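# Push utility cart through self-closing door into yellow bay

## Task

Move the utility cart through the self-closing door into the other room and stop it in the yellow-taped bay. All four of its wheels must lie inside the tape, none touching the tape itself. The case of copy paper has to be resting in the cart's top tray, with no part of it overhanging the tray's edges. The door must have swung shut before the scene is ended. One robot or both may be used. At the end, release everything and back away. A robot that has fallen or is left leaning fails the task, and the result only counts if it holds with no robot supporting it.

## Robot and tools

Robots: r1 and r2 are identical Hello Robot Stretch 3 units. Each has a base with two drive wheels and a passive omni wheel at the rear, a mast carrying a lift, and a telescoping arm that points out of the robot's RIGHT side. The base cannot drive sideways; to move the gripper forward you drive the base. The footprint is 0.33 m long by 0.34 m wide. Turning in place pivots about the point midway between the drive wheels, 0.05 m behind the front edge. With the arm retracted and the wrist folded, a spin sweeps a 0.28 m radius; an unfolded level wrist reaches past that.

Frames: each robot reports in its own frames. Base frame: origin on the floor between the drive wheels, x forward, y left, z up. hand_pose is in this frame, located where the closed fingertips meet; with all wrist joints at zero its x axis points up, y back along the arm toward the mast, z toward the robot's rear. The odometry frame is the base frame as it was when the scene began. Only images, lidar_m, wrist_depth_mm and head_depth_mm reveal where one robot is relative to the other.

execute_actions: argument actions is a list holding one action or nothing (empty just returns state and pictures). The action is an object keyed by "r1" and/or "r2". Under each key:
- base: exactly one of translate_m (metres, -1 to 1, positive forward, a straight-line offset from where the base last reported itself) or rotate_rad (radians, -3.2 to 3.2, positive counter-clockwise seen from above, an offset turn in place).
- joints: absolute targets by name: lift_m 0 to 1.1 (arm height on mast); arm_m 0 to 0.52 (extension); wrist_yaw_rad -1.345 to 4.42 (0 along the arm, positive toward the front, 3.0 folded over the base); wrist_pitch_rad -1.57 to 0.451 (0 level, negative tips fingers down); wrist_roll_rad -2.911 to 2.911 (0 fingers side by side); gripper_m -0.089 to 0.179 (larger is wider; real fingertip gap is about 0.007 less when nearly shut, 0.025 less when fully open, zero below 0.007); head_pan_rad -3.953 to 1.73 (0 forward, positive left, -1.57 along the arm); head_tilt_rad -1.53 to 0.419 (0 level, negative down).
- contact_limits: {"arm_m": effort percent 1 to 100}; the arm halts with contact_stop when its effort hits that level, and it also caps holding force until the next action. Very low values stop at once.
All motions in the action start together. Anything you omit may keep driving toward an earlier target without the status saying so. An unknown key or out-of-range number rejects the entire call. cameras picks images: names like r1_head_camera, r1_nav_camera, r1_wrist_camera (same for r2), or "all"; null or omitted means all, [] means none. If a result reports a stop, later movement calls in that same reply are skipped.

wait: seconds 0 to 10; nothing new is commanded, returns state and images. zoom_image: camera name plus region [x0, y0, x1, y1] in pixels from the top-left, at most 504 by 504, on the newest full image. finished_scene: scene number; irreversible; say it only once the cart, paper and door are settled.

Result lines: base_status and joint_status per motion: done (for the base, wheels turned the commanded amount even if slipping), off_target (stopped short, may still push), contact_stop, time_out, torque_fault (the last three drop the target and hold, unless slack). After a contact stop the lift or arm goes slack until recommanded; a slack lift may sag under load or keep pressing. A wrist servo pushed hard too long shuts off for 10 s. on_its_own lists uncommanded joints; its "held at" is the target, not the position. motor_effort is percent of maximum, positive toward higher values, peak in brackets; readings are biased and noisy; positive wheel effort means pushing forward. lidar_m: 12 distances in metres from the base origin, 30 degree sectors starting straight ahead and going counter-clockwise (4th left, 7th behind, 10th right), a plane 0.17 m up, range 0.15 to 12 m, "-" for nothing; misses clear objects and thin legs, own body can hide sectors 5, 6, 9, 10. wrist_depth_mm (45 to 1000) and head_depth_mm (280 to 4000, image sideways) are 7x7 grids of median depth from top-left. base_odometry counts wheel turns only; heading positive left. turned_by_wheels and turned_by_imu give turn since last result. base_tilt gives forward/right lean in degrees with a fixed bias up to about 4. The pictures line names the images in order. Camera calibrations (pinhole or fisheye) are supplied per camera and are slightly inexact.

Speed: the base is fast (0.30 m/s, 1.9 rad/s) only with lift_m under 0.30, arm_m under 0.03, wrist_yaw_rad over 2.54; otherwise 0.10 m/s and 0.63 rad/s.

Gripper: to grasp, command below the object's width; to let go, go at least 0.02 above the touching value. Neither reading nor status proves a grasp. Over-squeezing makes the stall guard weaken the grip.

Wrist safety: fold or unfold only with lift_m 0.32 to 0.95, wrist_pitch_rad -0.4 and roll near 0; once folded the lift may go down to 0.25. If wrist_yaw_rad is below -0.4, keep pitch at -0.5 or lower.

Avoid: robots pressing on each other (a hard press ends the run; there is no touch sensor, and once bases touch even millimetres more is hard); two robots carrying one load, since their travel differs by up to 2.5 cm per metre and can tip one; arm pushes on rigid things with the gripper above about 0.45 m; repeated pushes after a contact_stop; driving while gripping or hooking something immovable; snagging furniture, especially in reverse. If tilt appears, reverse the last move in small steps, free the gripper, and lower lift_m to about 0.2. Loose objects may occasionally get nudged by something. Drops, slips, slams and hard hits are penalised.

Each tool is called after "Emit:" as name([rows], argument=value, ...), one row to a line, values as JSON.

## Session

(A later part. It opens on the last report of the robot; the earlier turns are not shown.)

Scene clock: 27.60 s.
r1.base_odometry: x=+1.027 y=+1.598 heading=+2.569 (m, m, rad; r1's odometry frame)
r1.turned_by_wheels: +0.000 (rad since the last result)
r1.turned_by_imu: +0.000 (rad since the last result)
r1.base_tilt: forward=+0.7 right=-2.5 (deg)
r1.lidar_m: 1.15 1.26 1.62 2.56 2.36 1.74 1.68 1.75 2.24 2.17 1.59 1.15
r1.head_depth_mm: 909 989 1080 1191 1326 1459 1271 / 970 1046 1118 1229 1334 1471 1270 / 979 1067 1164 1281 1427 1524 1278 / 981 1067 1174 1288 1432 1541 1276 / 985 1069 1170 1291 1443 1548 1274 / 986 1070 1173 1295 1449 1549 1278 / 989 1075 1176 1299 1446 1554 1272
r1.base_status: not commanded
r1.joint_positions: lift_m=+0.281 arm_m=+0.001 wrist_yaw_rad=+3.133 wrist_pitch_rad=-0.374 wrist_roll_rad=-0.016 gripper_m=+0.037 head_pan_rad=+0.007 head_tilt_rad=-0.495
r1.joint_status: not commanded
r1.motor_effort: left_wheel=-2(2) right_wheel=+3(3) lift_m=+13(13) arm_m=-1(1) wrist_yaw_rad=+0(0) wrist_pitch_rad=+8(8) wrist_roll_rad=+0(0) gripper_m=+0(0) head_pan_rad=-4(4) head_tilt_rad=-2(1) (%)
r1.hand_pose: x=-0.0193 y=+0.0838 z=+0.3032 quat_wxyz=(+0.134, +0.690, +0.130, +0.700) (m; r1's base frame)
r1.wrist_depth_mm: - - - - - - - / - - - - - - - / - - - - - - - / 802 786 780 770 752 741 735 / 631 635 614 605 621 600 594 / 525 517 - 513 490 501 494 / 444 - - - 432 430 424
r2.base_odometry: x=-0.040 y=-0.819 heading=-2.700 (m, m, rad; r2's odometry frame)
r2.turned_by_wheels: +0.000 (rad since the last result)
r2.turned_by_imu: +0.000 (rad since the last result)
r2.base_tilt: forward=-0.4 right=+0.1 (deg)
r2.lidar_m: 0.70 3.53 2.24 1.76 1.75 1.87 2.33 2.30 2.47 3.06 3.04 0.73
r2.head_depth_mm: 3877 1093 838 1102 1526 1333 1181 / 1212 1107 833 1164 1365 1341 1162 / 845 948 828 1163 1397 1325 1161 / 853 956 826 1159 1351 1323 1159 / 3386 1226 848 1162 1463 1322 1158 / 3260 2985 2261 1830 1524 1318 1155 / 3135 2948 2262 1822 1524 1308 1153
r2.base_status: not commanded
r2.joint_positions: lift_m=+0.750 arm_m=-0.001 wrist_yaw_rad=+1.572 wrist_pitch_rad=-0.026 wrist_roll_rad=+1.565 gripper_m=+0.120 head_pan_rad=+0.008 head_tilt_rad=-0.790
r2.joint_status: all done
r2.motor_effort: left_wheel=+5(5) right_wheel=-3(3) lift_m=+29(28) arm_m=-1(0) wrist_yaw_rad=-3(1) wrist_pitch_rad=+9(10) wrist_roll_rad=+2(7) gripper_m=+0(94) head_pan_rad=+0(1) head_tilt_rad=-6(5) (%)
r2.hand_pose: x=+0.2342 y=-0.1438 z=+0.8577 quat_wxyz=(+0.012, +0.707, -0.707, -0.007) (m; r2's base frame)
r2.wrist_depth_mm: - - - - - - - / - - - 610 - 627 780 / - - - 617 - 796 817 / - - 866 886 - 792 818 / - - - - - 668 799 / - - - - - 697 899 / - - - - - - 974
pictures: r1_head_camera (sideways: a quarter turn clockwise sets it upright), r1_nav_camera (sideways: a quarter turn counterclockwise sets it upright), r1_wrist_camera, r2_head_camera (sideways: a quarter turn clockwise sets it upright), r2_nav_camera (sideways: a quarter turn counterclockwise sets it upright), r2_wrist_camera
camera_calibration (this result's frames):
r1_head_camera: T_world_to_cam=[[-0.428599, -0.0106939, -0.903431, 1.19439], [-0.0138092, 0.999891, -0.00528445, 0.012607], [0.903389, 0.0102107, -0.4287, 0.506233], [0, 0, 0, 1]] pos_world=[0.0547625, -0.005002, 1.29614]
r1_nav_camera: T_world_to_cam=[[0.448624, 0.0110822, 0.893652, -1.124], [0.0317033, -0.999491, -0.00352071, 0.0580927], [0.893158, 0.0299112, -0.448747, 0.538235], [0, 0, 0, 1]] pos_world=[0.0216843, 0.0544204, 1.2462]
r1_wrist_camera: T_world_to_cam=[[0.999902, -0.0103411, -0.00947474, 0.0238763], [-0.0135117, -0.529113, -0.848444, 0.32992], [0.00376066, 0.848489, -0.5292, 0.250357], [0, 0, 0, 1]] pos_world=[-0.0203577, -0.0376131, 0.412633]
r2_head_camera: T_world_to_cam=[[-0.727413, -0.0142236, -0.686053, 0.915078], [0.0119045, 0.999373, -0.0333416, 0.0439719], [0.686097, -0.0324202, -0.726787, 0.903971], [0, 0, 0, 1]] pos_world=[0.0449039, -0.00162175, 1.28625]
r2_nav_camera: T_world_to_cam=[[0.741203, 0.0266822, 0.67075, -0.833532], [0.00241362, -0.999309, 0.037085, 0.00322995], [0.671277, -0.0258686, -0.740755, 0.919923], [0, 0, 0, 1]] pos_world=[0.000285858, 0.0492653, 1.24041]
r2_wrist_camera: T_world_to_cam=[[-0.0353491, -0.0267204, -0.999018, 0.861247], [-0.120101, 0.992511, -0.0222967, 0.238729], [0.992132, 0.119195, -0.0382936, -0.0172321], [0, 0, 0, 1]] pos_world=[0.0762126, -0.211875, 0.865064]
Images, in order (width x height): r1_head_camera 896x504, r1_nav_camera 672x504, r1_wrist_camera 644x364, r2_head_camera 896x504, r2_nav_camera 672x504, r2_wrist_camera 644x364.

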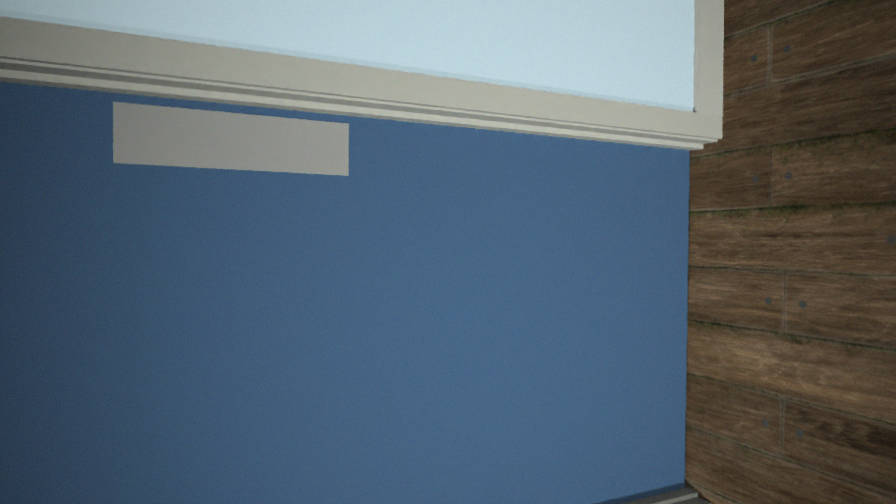

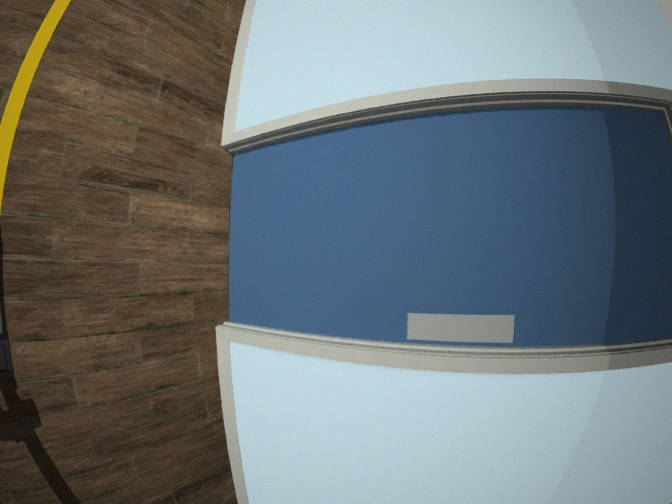

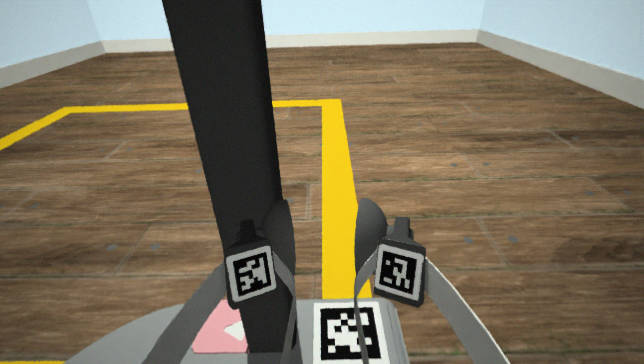

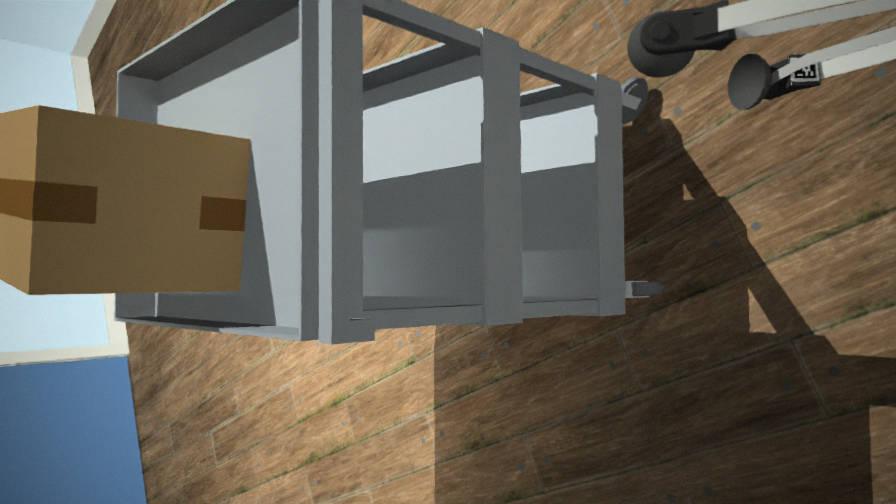

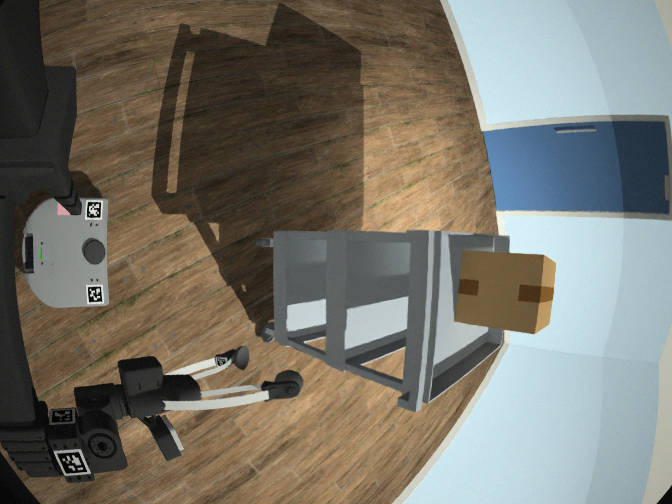

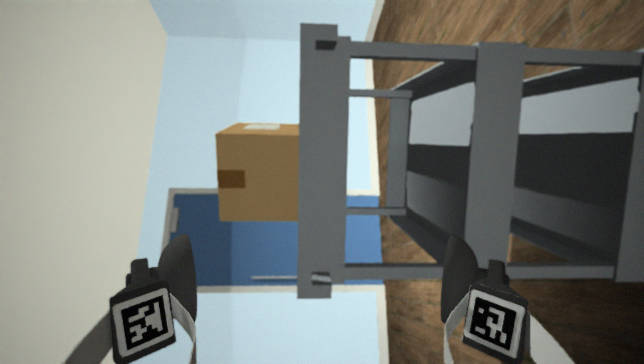

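Emit:
execute_actions([
  {"r1":{"base":{"rotate_rad":0.1}},"r2":{"base":{"translate_m":0.3}}},
], cameras=[])

Emit:
execute_actions([
  {"r1":{"base":{"translate_m":1.0}}},
], cameras=["r2_head_camera","r2_wrist_camera"])

Emit:
execute_actions([
  {"r1":{"joints":{"lift_m":0.33,"head_tilt_rad":-1.0}}},
], cameras=[])

Emit:
execute_actions([
  {"r1":{"base":{"translate_m":0.8}}},
], cameras=["r1_nav_camera","r2_nav_camera"])

Scene clock: 35.73 s.
r1.base_odometry: x=+1.027 y=+1.598 heading=+2.669 (m, m, rad; r1's odometry frame)
r1.turned_by_wheels: +0.100 (rad since the last result)
r1.turned_by_imu: +0.099 (rad since the last result)
r1.base_tilt: forward=+0.9 right=-2.5 (deg)
r1.lidar_m: 1.21 1.30 1.82 2.57 2.16 1.70 1.68 1.81 2.20 2.17 1.46 1.15
r1.head_depth_mm: 950 1018 1089 1170 1272 1427 1278 / 967 1046 1139 1254 1375 1492 1271 / 980 1063 1158 1270 1416 1517 1275 / 989 1076 1173 1296 1446 1546 1274 / 998 1087 1188 1320 1468 1562 1271 / 1013 1101 1211 1337 1496 1574 1275 / 1025 1116 1231 1332 1462 1532 1275
r1.base_status: done
r1.joint_positions: lift_m=+0.281 arm_m=+0.001 wrist_yaw_rad=+3.133 wrist_pitch_rad=-0.374 wrist_roll_rad=-0.016 gripper_m=+0.037 head_pan_rad=+0.007 head_tilt_rad=-0.495
r1.joint_status: not commanded
r1.motor_effort: left_wheel=-2(7) right_wheel=+3(8) lift_m=+13(13) arm_m=-1(1) wrist_yaw_rad=+0(0) wrist_pitch_rad=+8(8) wrist_roll_rad=+0(0) gripper_m=+0(1) head_pan_rad=-5(5) head_tilt_rad=-2(1) (%)
r1.hand_pose: x=-0.0193 y=+0.0838 z=+0.3032 quat_wxyz=(+0.134, +0.690, +0.130, +0.700) (m; r1's base frame)
r1.wrist_depth_mm: - - - - - - - / - - - - - - - / - - - - - - - / 806 797 774 775 762 751 730 / 629 637 617 611 629 589 587 / 529 520 - 512 494 498 499 / 445 - - - 432 427 424
r2.base_odometry: x=-0.312 y=-0.947 heading=-2.700 (m, m, rad; r2's odometry frame)
r2.turned_by_wheels: +0.000 (rad since the last result)
r2.turned_by_imu: +0.002 (rad since the last result)
r2.base_tilt: forward=-0.4 right=+0.2 (deg)
r2.lidar_m: 0.40 3.26 2.39 1.89 1.87 2.01 2.61 2.57 2.77 2.95 2.91 0.42
r2.head_depth_mm: 3676 1023 877 705 915 1037 1151 / 729 633 737 703 912 891 1147 / 721 640 744 699 904 888 1145 / 719 646 755 696 575 885 1138 / 3114 2730 834 675 566 988 1137 / 2972 2983 2274 1820 1490 1315 1154 / 2876 2951 2260 1822 1520 1310 1155
r2.base_status: done
r2.joint_positions: lift_m=+0.750 arm_m=-0.001 wrist_yaw_rad=+1.572 wrist_pitch_rad=-0.025 wrist_roll_rad=+1.565 gripper_m=+0.120 head_pan_rad=+0.008 head_tilt_rad=-0.790
r2.joint_status: not commanded
r2.motor_effort: left_wheel=+4(12) right_wheel=-4(5) lift_m=+29(29) arm_m=-1(1) wrist_yaw_rad=-2(1) wrist_pitch_rad=+9(9) wrist_roll_rad=+2(2) gripper_m=+0(1) head_pan_rad=+0(0) head_tilt_rad=-5(6) (%)
r2.hand_pose: x=+0.2342 y=-0.1438 z=+0.8578 quat_wxyz=(+0.011, +0.707, -0.707, -0.007) (m; r2's base frame)
r2.wrist_depth_mm: - - - 311 - - 429 / - - - 317 885 640 447 / - - 594 323 923 645 448 / - - 579 328 935 644 443 / - - 598 338 939 638 444 / - - - 342 - 566 365 / - - - 349 - - 371
pictures: none
No camera images: the call's "cameras" was empty. Leave "cameras" out to get every camera's image.

Scene clock: 40.73 s.
r1.base_odometry: x=+0.137 y=+2.054 heading=+2.669 (m, m, rad; r1's odometry frame)
r1.turned_by_wheels: +0.000 (rad since the last result)
r1.turned_by_imu: +0.004 (rad since the last result)
r1.base_tilt: forward=+0.8 right=-2.4 (deg)
r1.lidar_m: 0.23 0.24 0.36 0.99 2.65 2.70 2.66 2.86 2.32 0.40 0.29 0.23
r1.head_depth_mm: - - - - - - - / - - - - - - 287 / - - - - - - 290 / - - - - - - 294 / - - - - - - 297 / - - - - - - 301 / - - - - - - 307
r1.base_status: done
r1.joint_positions: lift_m=+0.281 arm_m=+0.001 wrist_yaw_rad=+3.133 wrist_pitch_rad=-0.374 wrist_roll_rad=-0.016 gripper_m=+0.037 head_pan_rad=+0.007 head_tilt_rad=-0.495
r1.joint_status: not commanded
r1.motor_effort: left_wheel=-2(5) right_wheel=+3(7) lift_m=+13(13) arm_m=+0(1) wrist_yaw_rad=+0(1) wrist_pitch_rad=+8(8) wrist_roll_rad=+1(0) gripper_m=-1(1) head_pan_rad=-4(4) head_tilt_rad=-1(1) (%)
r1.hand_pose: x=-0.0193 y=+0.0838 z=+0.3032 quat_wxyz=(+0.134, +0.690, +0.130, +0.700) (m; r1's base frame)
r1.wrist_depth_mm: - - - - 944 489 326 / - - - - 920 518 324 / - - - - 817 516 319 / 806 782 770 770 691 516 320 / 630 625 622 618 620 507 315 / 516 519 - 513 497 472 313 / 451 - - - 429 428 309
r2.base_odometry: x=-0.312 y=-0.947 heading=-2.700 (m, m, rad; r2's odometry frame)
r2.turned_by_wheels: +0.000 (rad since the last result)
r2.turned_by_imu: +0.000 (rad since the last result)
r2.base_tilt: forward=-0.4 right=+0.0 (deg)
r2.lidar_m: 0.40 3.23 2.39 1.89 1.87 2.00 2.61 2.57 2.77 2.96 2.91 0.42
r2.head_depth_mm: 3658 1020 878 706 915 1035 1144 / 728 632 736 702 910 891 1146 / 722 640 743 699 907 888 1140 / 719 647 754 698 573 885 1140 / 3131 2746 833 676 567 989 1138 / 2995 3009 2268 1830 1489 1318 1154 / 2872 2953 2259 1814 1527 1309 1150
r2.base_status: not commanded
r2.joint_positions: lift_m=+0.750 arm_m=-0.001 wrist_yaw_rad=+1.572 wrist_pitch_rad=-0.025 wrist_roll_rad=+1.565 gripper_m=+0.120 head_pan_rad=+0.008 head_tilt_rad=-0.790
r2.joint_status: not commanded
r2.motor_effort: left_wheel=+4(5) right_wheel=-4(3) lift_m=+29(29) arm_m=+0(1) wrist_yaw_rad=-2(2) wrist_pitch_rad=+9(9) wrist_roll_rad=+2(2) gripper_m=+1(1) head_pan_rad=+0(0) head_tilt_rad=-5(5) (%)
r2.hand_pose: x=+0.2342 y=-0.1438 z=+0.8578 quat_wxyz=(+0.011, +0.707, -0.707, -0.007) (m; r2's base frame)
r2.wrist_depth_mm: - - - 312 - - 430 / - - - 318 877 645 452 / - - 597 324 933 645 451 / - - 580 329 936 643 452 / - - 592 335 933 643 443 / - - - 341 - 568 365 / - - - 350 - - 372
pictures: r2_head_camera (sideways: a quarter turn clockwise sets it upright), r2_wrist_camera
camera_calibration (this result's frames):
r2_head_camera: T_world_to_cam=[[-0.727779, -0.0142267, -0.685664, 0.914574], [0.0118866, 0.999373, -0.0333524, 0.0439861], [0.685709, -0.0324234, -0.727153, 0.904449], [0, 0, 0, 1]] pos_world=[0.0448955, -0.00162181, 1.28623]
r2_wrist_camera: T_world_to_cam=[[-0.0350136, -0.0266757, -0.999031, 0.861272], [-0.120093, 0.992512, -0.0222927, 0.238727], [0.992145, 0.119196, -0.037955, -0.0175325], [0, 0, 0, 1]] pos_world=[0.0762204, -0.211875, 0.865094]
Images, in order (width x height): r2_head_camera 896x504, r2_wrist_camera 644x364.

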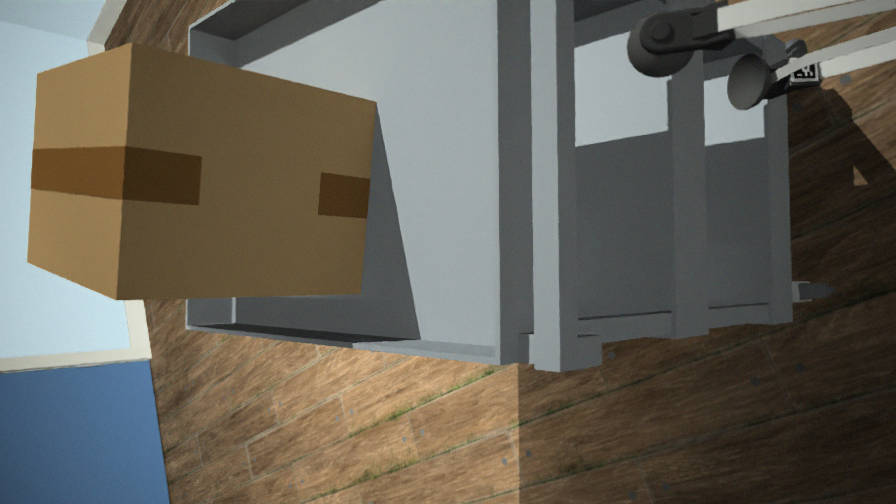

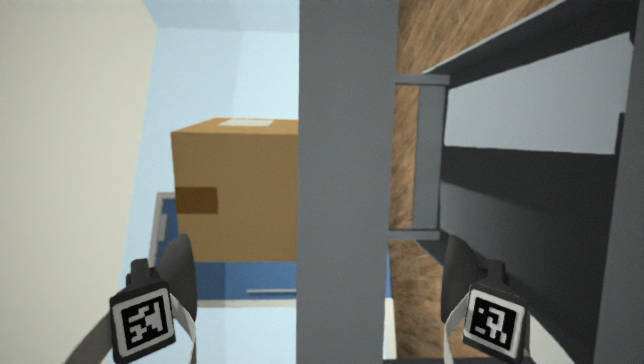

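Scene clock: 42.00 s.
r1.base_odometry: x=+0.137 y=+2.054 heading=+2.669 (m, m, rad; r1's odometry frame)
r1.turned_by_wheels: +0.000 (rad since the last result)
r1.turned_by_imu: +0.000 (rad since the last result)
r1.base_tilt: forward=+0.9 right=-2.5 (deg)
r1.lidar_m: 0.23 0.24 0.36 0.99 2.66 2.70 2.66 2.86 2.31 0.40 0.29 0.23
r1.head_depth_mm: - - - 307 406 655 1035 / - - - 312 419 688 1076 / - - - 315 433 725 1081 / - - - 317 449 768 1082 / - - - 324 464 817 1080 / - - - 332 482 875 1076 / - - - 341 500 938 1073
r1.base_status: not commanded
r1.joint_positions: lift_m=+0.329 arm_m=+0.001 wrist_yaw_rad=+3.133 wrist_pitch_rad=-0.374 wrist_roll_rad=-0.016 gripper_m=+0.037 head_pan_rad=+0.007 head_tilt_rad=-0.987
r1.joint_status: all done
r1.motor_effort: left_wheel=-2(2) right_wheel=+3(3) lift_m=+29(31) arm_m=-1(1) wrist_yaw_rad=+0(0) wrist_pitch_rad=+8(8) wrist_roll_rad=+0(0) gripper_m=+0(0) head_pan_rad=-4(5) head_tilt_rad=-5(25) (%)
r1.hand_pose: x=-0.0193 y=+0.0838 z=+0.3522 quat_wxyz=(+0.134, +0.690, +0.130, +0.700) (m; r1's base frame)
r1.wrist_depth_mm: - - - - 925 483 326 / - - - - 898 518 320 / - - - - 875 516 323 / 899 886 871 860 784 506 319 / 708 697 694 677 669 506 317 / 584 577 - 565 548 503 315 / 491 497 - 519 478 452 310
r2.base_odometry: x=-0.312 y=-0.947 heading=-2.700 (m, m, rad; r2's odometry frame)
r2.turned_by_wheels: +0.000 (rad since the last result)
r2.turned_by_imu: +0.000 (rad since the last result)
r2.base_tilt: forward=-0.5 right=+0.2 (deg)
r2.lidar_m: 0.40 3.26 2.39 1.88 1.87 2.01 2.61 2.57 2.76 2.96 2.91 0.42
r2.head_depth_mm: 3730 1020 877 705 918 1040 1150 / 727 633 736 704 911 889 1143 / 723 639 745 699 910 889 1140 / 717 647 753 696 573 885 1141 / 3119 2749 834 676 567 988 1138 / 3019 2963 2261 1832 1494 1310 1154 / 2890 2957 2255 1816 1519 1313 1160
r2.base_status: not commanded
r2.joint_positions: lift_m=+0.750 arm_m=-0.001 wrist_yaw_rad=+1.572 wrist_pitch_rad=-0.025 wrist_roll_rad=+1.565 gripper_m=+0.120 head_pan_rad=+0.008 head_tilt_rad=-0.790
r2.joint_status: not commanded
r2.motor_effort: left_wheel=+4(5) right_wheel=-4(3) lift_m=+29(29) arm_m=-1(1) wrist_yaw_rad=-3(2) wrist_pitch_rad=+9(9) wrist_roll_rad=+2(2) gripper_m=+0(0) head_pan_rad=+0(1) head_tilt_rad=-5(6) (%)
r2.hand_pose: x=+0.2342 y=-0.1438 z=+0.8578 quat_wxyz=(+0.011, +0.707, -0.707, -0.007) (m; r2's base frame)
r2.wrist_depth_mm: - - - 312 - - 429 / - - - 316 872 639 452 / - - 597 325 918 638 450 / - - 568 330 932 649 449 / - - 599 337 941 648 445 / - - - 343 - 567 365 / - - - 351 - - 374
pictures: none
No camera images: the call's "cameras" was empty. Leave "cameras" out to get every camera's image.

Scene clock: 50.97 s.
r1.base_odometry: x=-0.575 y=+2.417 heading=+2.670 (m, m, rad; r1's odometry frame)
r1.turned_by_wheels: +0.001 (rad since the last result)
r1.turned_by_imu: -0.142 (rad since the last result)
r1.base_tilt: forward=+0.8 right=-2.4 (deg)
r1.lidar_m: - - 0.15 0.19 2.56 2.96 2.83 2.91 2.37 0.25 0.15 -
r1.head_depth_mm: - - - - - - 913 / - - - - - - 675 / - - - - - - 552 / - - - - - - 472 / - - - - - - - / - - - - - - 1036 / - - - - - - 1037
r1.base_status: translate_m off_target (by the wheels' count: +0.7998 of +0.8000)
r1.joint_positions: lift_m=+0.330 arm_m=+0.001 wrist_yaw_rad=+3.133 wrist_pitch_rad=-0.375 wrist_roll_rad=-0.016 gripper_m=+0.037 head_pan_rad=+0.001 head_tilt_rad=-1.027
r1.joint_status: not commanded
r1.on_its_own: left_wheel is at rest, and its effort (+44) is outside its rest range (-18 to +18)
r1.motor_effort: left_wheel=+44(66) right_wheel=+5(47) lift_m=+22(28) arm_m=+0(1) wrist_yaw_rad=+0(19) wrist_pitch_rad=+9(10) wrist_roll_rad=+0(0) gripper_m=+0(1) head_pan_rad=-1(17) head_tilt_rad=+11(13) (%)
r1.hand_pose: x=-0.0193 y=+0.0837 z=+0.3524 quat_wxyz=(+0.134, +0.689, +0.130, +0.700) (m; r1's base frame)
r1.wrist_depth_mm: - - - 545 231 124 84 / - - - 580 236 126 85 / - - - 626 242 127 86 / 887 882 840 691 247 129 87 / 698 689 693 673 221 130 87 / 586 571 - 572 245 131 88 / 499 498 - 513 263 124 89
r2.base_odometry: x=-0.312 y=-0.947 heading=-2.700 (m, m, rad; r2's odometry frame)
r2.turned_by_wheels: +0.000 (rad since the last result)
r2.turned_by_imu: +0.001 (rad since the last result)
r2.base_tilt: forward=-0.6 right=+0.0 (deg)
r2.lidar_m: 0.40 3.25 2.39 1.89 1.87 2.00 2.61 2.57 2.77 2.96 2.91 0.42
r2.head_depth_mm: 3680 1018 878 702 911 1038 1153 / 731 633 738 703 911 894 1148 / 721 639 743 700 906 886 1146 / 716 646 754 697 574 885 1141 / 3113 2759 834 676 567 988 1139 / 2995 2997 2261 1830 1493 1312 1151 / 2880 2977 2247 1821 1525 1310 1152
r2.base_status: not commanded
r2.joint_positions: lift_m=+0.750 arm_m=-0.001 wrist_yaw_rad=+1.572 wrist_pitch_rad=-0.025 wrist_roll_rad=+1.565 gripper_m=+0.120 head_pan_rad=+0.008 head_tilt_rad=-0.790
r2.joint_status: not commanded
r2.motor_effort: left_wheel=+4(4) right_wheel=-3(3) lift_m=+29(29) arm_m=-1(1) wrist_yaw_rad=-1(0) wrist_pitch_rad=+9(9) wrist_roll_rad=+2(2) gripper_m=+1(0) head_pan_rad=+0(1) head_tilt_rad=-5(5) (%)
r2.hand_pose: x=+0.2342 y=-0.1438 z=+0.8578 quat_wxyz=(+0.011, +0.707, -0.707, -0.007) (m; r2's base frame)
r2.wrist_depth_mm: - - - 313 - - 432 / - - - 317 879 648 446 / - - 596 323 933 651 447 / - - 579 330 937 648 448 / - - 596 337 941 638 446 / - - - 343 - 572 366 / - - - 349 - - 374
pictures: r1_nav_camera (sideways: a quarter turn counterclockwise sets it upright), r2_nav_camera (sideways: a quarter turn counterclockwise sets it upright)
camera_calibration (this result's frames):
r1_nav_camera: T_world_to_cam=[[0.840016, 0.00879037, 0.54249, -0.66871], [0.0205388, -0.999667, -0.0156048, 0.0738862], [0.542173, 0.0242504, -0.839917, 1.04918], [0, 0, 0, 1]] pos_world=[-0.00862738, 0.0542968, 1.24515]
r2_nav_camera: T_world_to_cam=[[0.741561, 0.0266852, 0.670354, -0.833018], [0.00243352, -0.999309, 0.0370882, 0.00322576], [0.670881, -0.0258718, -0.741114, 0.920391], [0, 0, 0, 1]] pos_world=[0.000253011, 0.049265, 1.24041]
Images, in order (width x height): r1_nav_camera 672x504, r2_nav_camera 672x504.

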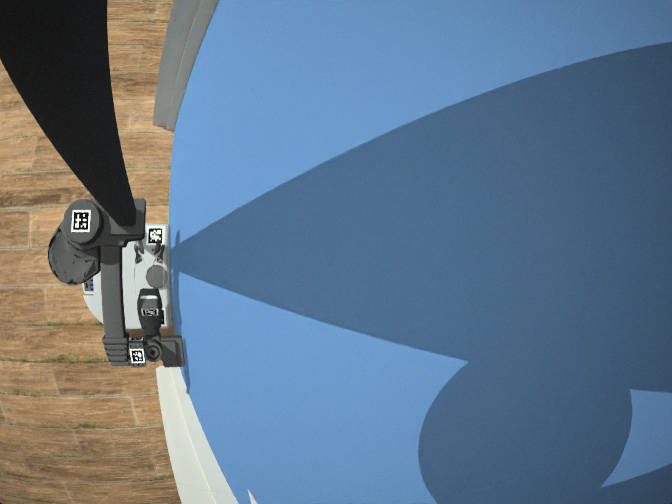

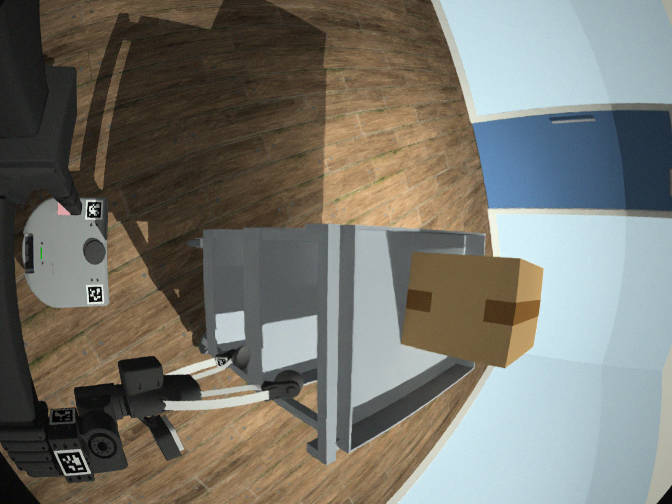

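Emit:
execute_actions([
  {"r1":{"base":{"translate_m":-0.3}},"r2":{"base":{"translate_m":0.11}}},
], cameras=[])

Emit:
execute_actions([
  {"r1":{"joints":{"wrist_yaw_rad":1.57,"gripper_m":0,"arm_m":0.06,"wrist_pitch_rad":0}},"r2":{"joints":{"gripper_m":0}}},
], cameras=["r1_nav_camera","r2_head_camera"])

Emit:
execute_actions([
  {"r1":{"base":{"translate_m":0.4}},"r2":{"base":{"rotate_rad":0.3}}},
], cameras=["r1_nav_camera","r2_nav_camera"])

Scene clock: 59.53 s.
r1.base_odometry: x=-0.308 y=+2.281 heading=+2.670 (m, m, rad; r1's odometry frame)
r1.turned_by_wheels: +0.000 (rad since the last result)
r1.turned_by_imu: -0.001 (rad since the last result)
r1.base_tilt: forward=+0.8 right=-2.5 (deg)
r1.lidar_m: 0.35 0.36 0.48 0.93 2.54 2.66 2.54 2.60 2.37 1.20 0.44 0.37
r1.head_depth_mm: 294 342 423 554 803 1087 1073 / 293 341 421 550 793 1158 1084 / 296 340 419 546 784 1155 1087 / 294 338 417 542 777 1155 1087 / 293 336 414 538 769 1158 1090 / 292 335 412 534 759 1153 1071 / 291 333 409 531 752 1161 1073
r1.base_status: done
r1.joint_positions: lift_m=+0.330 arm_m=+0.001 wrist_yaw_rad=+3.133 wrist_pitch_rad=-0.375 wrist_roll_rad=-0.016 gripper_m=+0.037 head_pan_rad=-0.003 head_tilt_rad=-1.001
r1.joint_status: not commanded
r1.motor_effort: left_wheel=+1(30) right_wheel=+0(6) lift_m=+22(22) arm_m=+0(0) wrist_yaw_rad=+0(0) wrist_pitch_rad=+9(9) wrist_roll_rad=+0(0) gripper_m=-1(1) head_pan_rad=+3(2) head_tilt_rad=+0(10) (%)
r1.hand_pose: x=-0.0193 y=+0.0837 z=+0.3524 quat_wxyz=(+0.134, +0.689, +0.130, +0.700) (m; r1's base frame)
r1.wrist_depth_mm: - - - - 856 534 407 / - - - - 882 563 412 / - - - - 880 598 417 / 891 857 865 862 806 622 422 / 703 697 682 687 701 616 422 / 586 582 - 566 548 555 428 / 505 491 - 517 487 476 434
r2.base_odometry: x=-0.411 y=-0.994 heading=-2.700 (m, m, rad; r2's odometry frame)
r2.turned_by_wheels: +0.000 (rad since the last result)
r2.turned_by_imu: +0.001 (rad since the last result)
r2.base_tilt: forward=-0.4 right=+0.0 (deg)
r2.lidar_m: 0.29 3.15 2.45 1.93 1.91 2.05 2.71 2.68 2.87 2.91 0.42 0.30
r2.head_depth_mm: 3577 549 819 705 590 522 966 / 730 542 605 683 587 483 1033 / 722 544 613 679 585 513 1022 / 2997 544 621 685 583 510 998 / 3037 2881 822 675 581 505 1005 / 2877 3004 2252 1825 1487 1266 1152 / 2785 2963 2263 1820 1528 1314 1149
r2.base_status: done
r2.joint_positions: lift_m=+0.750 arm_m=-0.001 wrist_yaw_rad=+1.572 wrist_pitch_rad=-0.025 wrist_roll_rad=+1.565 gripper_m=+0.120 head_pan_rad=+0.008 head_tilt_rad=-0.790
r2.joint_status: not commanded
r2.motor_effort: left_wheel=+4(11) right_wheel=-3(5) lift_m=+29(28) arm_m=-1(0) wrist_yaw_rad=+0(1) wrist_pitch_rad=+9(9) wrist_roll_rad=+2(2) gripper_m=+0(1) head_pan_rad=-1(0) head_tilt_rad=-5(5) (%)
r2.hand_pose: x=+0.2342 y=-0.1438 z=+0.8578 quat_wxyz=(+0.011, +0.707, -0.707, -0.007) (m; r2's base frame)
r2.wrist_depth_mm: - - - 150 209 - 429 / - - - 152 213 644 451 / - - 480 155 217 643 452 / - - 468 158 222 648 447 / - - 484 161 225 645 445 / - - 504 164 230 572 446 / - - - 168 236 - 439
pictures: none
No camera images: the call's "cameras" was empty. Leave "cameras" out to get every camera's image.

Scene clock: 61.30 s.
r1.base_odometry: x=-0.308 y=+2.281 heading=+2.670 (m, m, rad; r1's odometry frame)
r1.turned_by_wheels: +0.000 (rad since the last result)
r1.turned_by_imu: +0.000 (rad since the last result)
r1.base_tilt: forward=+0.9 right=-2.4 (deg)
r1.lidar_m: 0.35 0.36 0.48 0.94 2.55 2.66 2.54 2.62 2.38 1.20 0.44 0.37
r1.head_depth_mm: 294 343 424 554 802 1084 1087 / 293 341 421 551 792 1154 1072 / 295 340 419 546 784 1157 1088 / 294 338 416 542 777 1151 1088 / 293 337 414 538 770 1156 1090 / 292 335 412 535 761 1156 1075 / 291 333 410 530 751 1160 1073
r1.base_status: not commanded
r1.joint_positions: lift_m=+0.330 arm_m=+0.060 wrist_yaw_rad=+1.572 wrist_pitch_rad=-0.023 wrist_roll_rad=-0.016 gripper_m=+0.000 head_pan_rad=-0.003 head_tilt_rad=-1.001
r1.joint_status: all done
r1.motor_effort: left_wheel=+1(1) right_wheel=-1(1) lift_m=+22(22) arm_m=+5(8) wrist_yaw_rad=-1(1) wrist_pitch_rad=+11(11) wrist_roll_rad=+0(0) gripper_m=-3(82) head_pan_rad=+3(2) head_tilt_rad=+1(1) (%)
r1.hand_pose: x=+0.2343 y=-0.2043 z=+0.4387 quat_wxyz=(+0.510, +0.502, -0.490, +0.499) (m; r1's base frame)
r1.wrist_depth_mm: 252 253 255 257 257 227 176 / 260 261 262 264 264 235 182 / 267 269 269 273 275 241 187 / 276 277 279 282 284 250 194 / 284 286 287 - 295 256 199 / 293 297 297 305 305 256 206 / 305 308 311 311 315 258 214
r2.base_odometry: x=-0.411 y=-0.994 heading=-2.700 (m, m, rad; r2's odometry frame)
r2.turned_by_wheels: +0.000 (rad since the last result)
r2.turned_by_imu: +0.000 (rad since the last result)
r2.base_tilt: forward=-0.4 right=+0.2 (deg)
r2.lidar_m: 0.29 3.16 2.45 1.93 1.92 2.05 2.71 2.67 2.88 2.91 0.42 0.30
r2.head_depth_mm: 3537 550 820 706 589 519 - / 727 543 605 682 587 516 1030 / 724 544 613 681 584 513 1028 / 2985 544 622 687 583 509 1001 / 3038 2884 819 676 580 506 1003 / 2880 3018 2271 1836 1492 1268 1156 / 2792 2970 2239 1814 1520 1310 1150
r2.base_status: not commanded
r2.joint_positions: lift_m=+0.750 arm_m=-0.001 wrist_yaw_rad=+1.572 wrist_pitch_rad=-0.026 wrist_roll_rad=+1.568 gripper_m=+0.001 head_pan_rad=+0.008 head_tilt_rad=-0.790
r2.joint_status: all done
r2.motor_effort: left_wheel=+4(4) right_wheel=-3(4) lift_m=+29(29) arm_m=-1(1) wrist_yaw_rad=+0(2) wrist_pitch_rad=+9(9) wrist_roll_rad=+1(2) gripper_m=-12(95) head_pan_rad=+0(1) head_tilt_rad=-5(5) (%)
r2.hand_pose: x=+0.2341 y=-0.1438 z=+0.8575 quat_wxyz=(+0.011, +0.707, -0.707, -0.008) (m; r2's base frame)
r2.wrist_depth_mm: - - - 149 210 - 430 / - - - 152 213 640 447 / - - 481 155 218 644 448 / - - 463 158 221 644 448 / - - 487 161 225 640 443 / - - 505 164 707 601 446 / - - - 167 238 - 435
pictures: r1_nav_camera (sideways: a quarter turn counterclockwise sets it upright), r2_head_camera (sideways: a quarter turn clockwise sets it upright)
camera_calibration (this result's frames):
r1_nav_camera: T_world_to_cam=[[0.825487, 0.00534241, 0.564395, -0.697158], [0.0167838, -0.999745, -0.0150848, 0.0732326], [0.564171, 0.021925, -0.825367, 1.03013], [0, 0, 0, 1]] pos_world=[-0.00690441, 0.0543528, 1.24481]
r2_head_camera: T_world_to_cam=[[-0.727823, -0.0142269, -0.685618, 0.914513], [0.0118846, 0.999373, -0.0333537, 0.0439878], [0.685662, -0.0324239, -0.727197, 0.904507], [0, 0, 0, 1]] pos_world=[0.0448945, -0.00162183, 1.28623]
Images, in order (width x height): r1_nav_camera 672x504, r2_head_camera 896x504.

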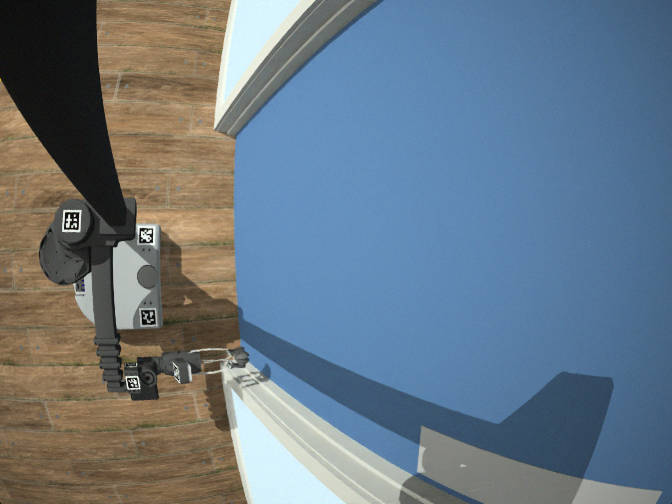

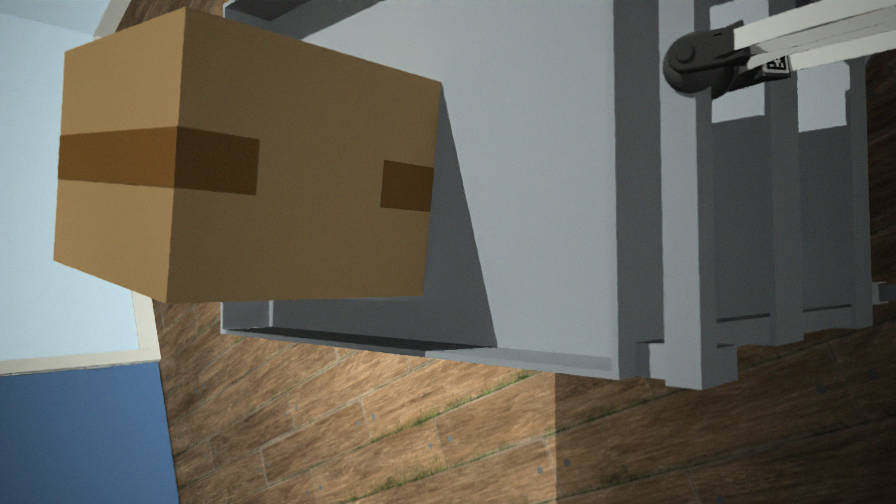

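Scene clock: 66.27 s.
r1.base_odometry: x=-0.664 y=+2.463 heading=+2.670 (m, m, rad; r1's odometry frame)
r1.turned_by_wheels: +0.000 (rad since the last result)
r1.turned_by_imu: -0.044 (rad since the last result)
r1.base_tilt: forward=+0.8 right=-2.4 (deg)
r1.lidar_m: 0.17 0.16 0.18 0.26 0.59 3.11 2.92 2.97 0.36 0.32 2.28 0.22
r1.head_depth_mm: - - - 347 599 1191 1077 / - - - 323 487 1148 1096 / - - - 302 410 792 1089 / - - - - 354 621 1086 / - - - - 322 501 1049 / - - - - 307 420 861 / - - - - - 362 647
r1.base_status: done
r1.joint_positions: lift_m=+0.330 arm_m=+0.060 wrist_yaw_rad=+1.774 wrist_pitch_rad=-0.025 wrist_roll_rad=-0.015 gripper_m=+0.000 head_pan_rad=-0.003 head_tilt_rad=-0.999
r1.joint_status: not commanded
r1.on_its_own: wrist_yaw_rad is held at +1.718, not at your +1.570, by its stall guard, which is still easing; right_wheel is at rest, and its effort (+19) is outside its rest range (-18 to +18)
r1.motor_effort: left_wheel=+5(15) right_wheel=+19(41) lift_m=+22(21) arm_m=+5(5) wrist_yaw_rad=-42(48) wrist_pitch_rad=+12(12) wrist_roll_rad=+0(0) gripper_m=-11(12) head_pan_rad=+2(3) head_tilt_rad=+0(0) (%)
r1.hand_pose: x=+0.2290 y=-0.1532 z=+0.4382 quat_wxyz=(+0.457, +0.549, -0.436, +0.547) (m; r1's base frame)
r1.wrist_depth_mm: 139 145 153 162 172 184 - / 143 149 158 167 178 189 - / 147 153 162 172 184 196 - / 151 158 168 178 189 204 - / 156 163 171 - 197 213 - / 160 168 174 190 207 222 894 / 165 173 186 197 209 645 686
r2.base_odometry: x=-0.411 y=-0.994 heading=-2.400 (m, m, rad; r2's odometry frame)
r2.turned_by_wheels: +0.300 (rad since the last result)
r2.turned_by_imu: +0.304 (rad since the last result)
r2.base_tilt: forward=-0.6 right=+0.1 (deg)
r2.lidar_m: 0.34 3.10 2.06 1.91 1.93 2.45 2.67 2.71 3.10 2.86 0.36 0.33
r2.head_depth_mm: 2866 554 615 679 590 496 980 / 2966 591 657 700 587 791 989 / 2872 3056 840 699 533 818 1046 / 2709 2919 2298 679 530 817 1080 / 2634 2868 2284 1842 1430 1315 1155 / 2807 2978 2283 1836 1526 1310 1156 / 2768 2954 2245 1822 1522 1312 1152
r2.base_status: done
r2.joint_positions: lift_m=+0.750 arm_m=-0.001 wrist_yaw_rad=+1.556 wrist_pitch_rad=-0.028 wrist_roll_rad=+1.568 gripper_m=+0.001 head_pan_rad=+0.008 head_tilt_rad=-0.790
r2.joint_status: not commanded
r2.on_its_own: wrist_yaw_rad is at rest, and its effort (+16) is outside its rest range (-12 to +12)
r2.motor_effort: left_wheel=-6(13) right_wheel=+7(18) lift_m=+29(29) arm_m=-1(1) wrist_yaw_rad=+16(32) wrist_pitch_rad=+10(10) wrist_roll_rad=+0(1) gripper_m=-11(11) head_pan_rad=-1(0) head_tilt_rad=-5(6) (%)
r2.hand_pose: x=+0.2341 y=-0.1479 z=+0.8570 quat_wxyz=(+0.011, +0.702, -0.712, -0.009) (m; r2's base frame)
r2.wrist_depth_mm: - 413 402 112 169 607 445 / - 428 423 121 181 640 444 / - - 463 131 195 640 443 / - - 518 143 215 614 445 / - - - 154 237 573 442 / - - - 170 - - 427 / - - - 196 326 343 346
pictures: r1_nav_camera (sideways: a quarter turn counterclockwise sets it upright), r2_nav_camera (sideways: a quarter turn counterclockwise sets it upright)
camera_calibration (this result's frames):
r1_nav_camera: T_world_to_cam=[[0.824699, 0.00534481, 0.565547, -0.698653], [0.0168047, -0.999745, -0.0150569, 0.0731962], [0.565323, 0.0219213, -0.824579, 1.0291], [0, 0, 0, 1]] pos_world=[-0.00682472, 0.0543526, 1.2448]
r2_nav_camera: T_world_to_cam=[[0.741604, 0.0266857, 0.670307, -0.832956], [0.00243605, -0.999309, 0.0370885, 0.00322526], [0.670833, -0.0258721, -0.741157, 0.920448], [0, 0, 0, 1]] pos_world=[0.000249054, 0.049265, 1.24041]
Images, in order (width x height): r1_nav_camera 672x504, r2_nav_camera 672x504.

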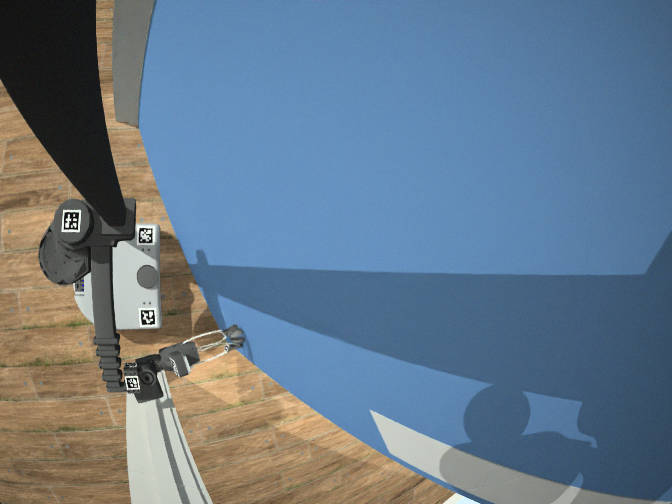

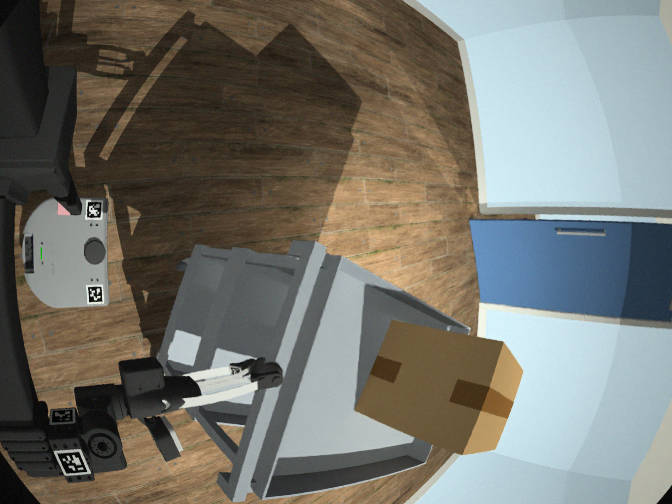

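Emit:
execute_actions([
  {"r1":{"base":{"translate_m":0.45},"joints":{"wrist_yaw_rad":1.9,"arm_m":0.03}},"r2":{"joints":{"arm_m":0.3,"gripper_m":-0.03}}},
], cameras=["r1_nav_camera","r2_nav_camera"])

Scene clock: 73.50 s.
r1.base_odometry: x=-1.065 y=+2.667 heading=+2.671 (m, m, rad; r1's odometry frame)
r1.turned_by_wheels: +0.001 (rad since the last result)
r1.turned_by_imu: +0.005 (rad since the last result)
r1.base_tilt: forward=+0.8 right=-2.5 (deg)
r1.lidar_m: 0.22 0.17 0.17 0.18 0.26 0.82 3.34 0.53 0.59 1.36 2.26 2.91
r1.head_depth_mm: 2696 2148 1787 1534 1338 1189 1067 / 2699 2130 1782 1534 1338 1189 1104 / 2581 2151 1784 1530 1341 1202 1086 / 2494 2150 1780 1534 1343 1189 1089 / 1776 1973 1791 389 463 645 1013 / 1837 - - 296 347 453 643 / - - - - 296 349 452
r1.base_status: done
r1.joint_positions: lift_m=+0.330 arm_m=+0.030 wrist_yaw_rad=+1.901 wrist_pitch_rad=-0.022 wrist_roll_rad=-0.016 gripper_m=+0.000 head_pan_rad=-0.003 head_tilt_rad=-0.998
r1.joint_status: all done
r1.on_its_own: left_wheel is at rest, and its effort (+22) is outside its rest range (-18 to +18)
r1.motor_effort: left_wheel=+22(57) right_wheel=+1(33) lift_m=+22(22) arm_m=-2(16) wrist_yaw_rad=+0(61) wrist_pitch_rad=+11(12) wrist_roll_rad=+0(1) gripper_m=-3(17) head_pan_rad=+3(2) head_tilt_rad=-1(0) (%)
r1.hand_pose: x=+0.2205 y=-0.0922 z=+0.4389 quat_wxyz=(+0.421, +0.575, -0.401, +0.575) (m; r1's base frame)
r1.wrist_depth_mm: 181 200 - - - - - / 184 204 - - - - - / 187 210 - - - - - / 191 213 - - - - - / 195 216 - - - - - / 198 221 974 847 920 906 884 / 202 226 727 721 718 708 705
r2.base_odometry: x=-0.411 y=-0.994 heading=-2.400 (m, m, rad; r2's odometry frame)
r2.turned_by_wheels: +0.000 (rad since the last result)
r2.turned_by_imu: +0.001 (rad since the last result)
r2.base_tilt: forward=-0.6 right=+0.2 (deg)
r2.lidar_m: 0.78 3.09 2.05 1.91 1.93 2.45 2.67 2.71 3.08 2.87 0.43 0.37
r2.head_depth_mm: 2895 774 732 685 577 724 1050 / 2952 3075 857 1107 968 891 1016 / 2663 2928 2314 1746 1424 1297 1160 / 2398 2676 2286 1839 1533 1321 1160 / - 2879 2283 1826 1533 1322 1154 / 2819 2971 2272 1819 1531 1317 1153 / 2770 2938 2242 1822 1517 1309 1152
r2.base_status: not commanded
r2.joint_positions: lift_m=+0.750 arm_m=+0.300 wrist_yaw_rad=+1.630 wrist_pitch_rad=-0.025 wrist_roll_rad=+1.571 gripper_m=-0.029 head_pan_rad=+0.008 head_tilt_rad=-0.790
r2.joint_status: all done
r2.on_its_own: wrist_yaw_rad is held at +1.613, not at your +1.570, by its stall guard, which is not easing now; wrist_yaw_rad is at rest, and its effort (-18) is outside its rest range (-12 to +12)
r2.motor_effort: left_wheel=+0(6) right_wheel=-1(7) lift_m=+29(29) arm_m=+5(8) wrist_yaw_rad=-18(46) wrist_pitch_rad=+9(10) wrist_roll_rad=-1(1) gripper_m=-19(98) head_pan_rad=-1(1) head_tilt_rad=-5(5) (%)
r2.hand_pose: x=+0.2337 y=-0.4294 z=+0.8579 quat_wxyz=(+0.010, +0.728, -0.686, -0.008) (m; r2's base frame)
r2.wrist_depth_mm: - - - 158 218 625 447 / - - - 162 223 652 444 / - - 472 167 228 641 447 / - - 484 171 236 641 445 / - - 503 175 242 642 451 / - - - - - 604 446 / - - - 185 - - 424
pictures: r1_nav_camera (sideways: a quarter turn counterclockwise sets it upright), r2_nav_camera (sideways: a quarter turn counterclockwise sets it upright)
camera_calibration (this result's frames):
r1_nav_camera: T_world_to_cam=[[0.824217, 0.0053544, 0.566249, -0.699565], [0.0168273, -0.999745, -0.0150399, 0.0731739], [0.566024, 0.0219246, -0.824097, 1.02847], [0, 0, 0, 1]] pos_world=[-0.00677663, 0.0543523, 1.24479]
r2_nav_camera: T_world_to_cam=[[0.741604, 0.0266855, 0.670307, -0.832956], [0.00243582, -0.999309, 0.0370885, 0.00322526], [0.670833, -0.0258723, -0.741157, 0.920448], [0, 0, 0, 1]] pos_world=[0.000249076, 0.049265, 1.24041]
Images, in order (width x height): r1_nav_camera 672x504, r2_nav_camera 672x504.

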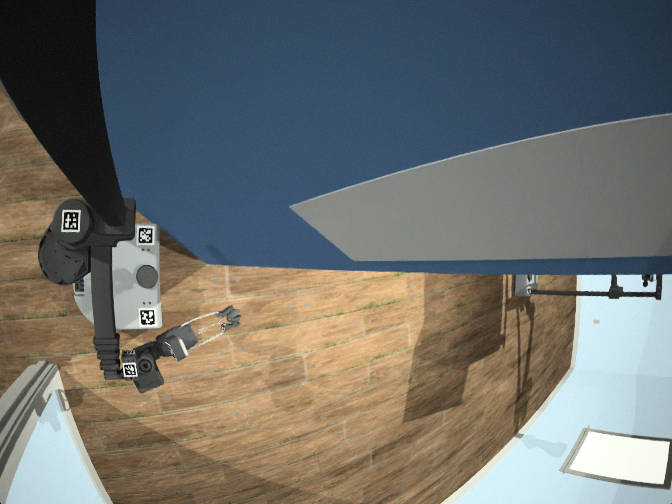

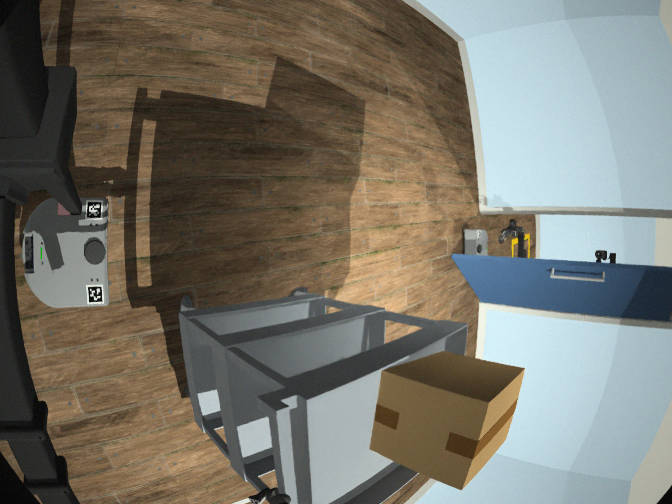

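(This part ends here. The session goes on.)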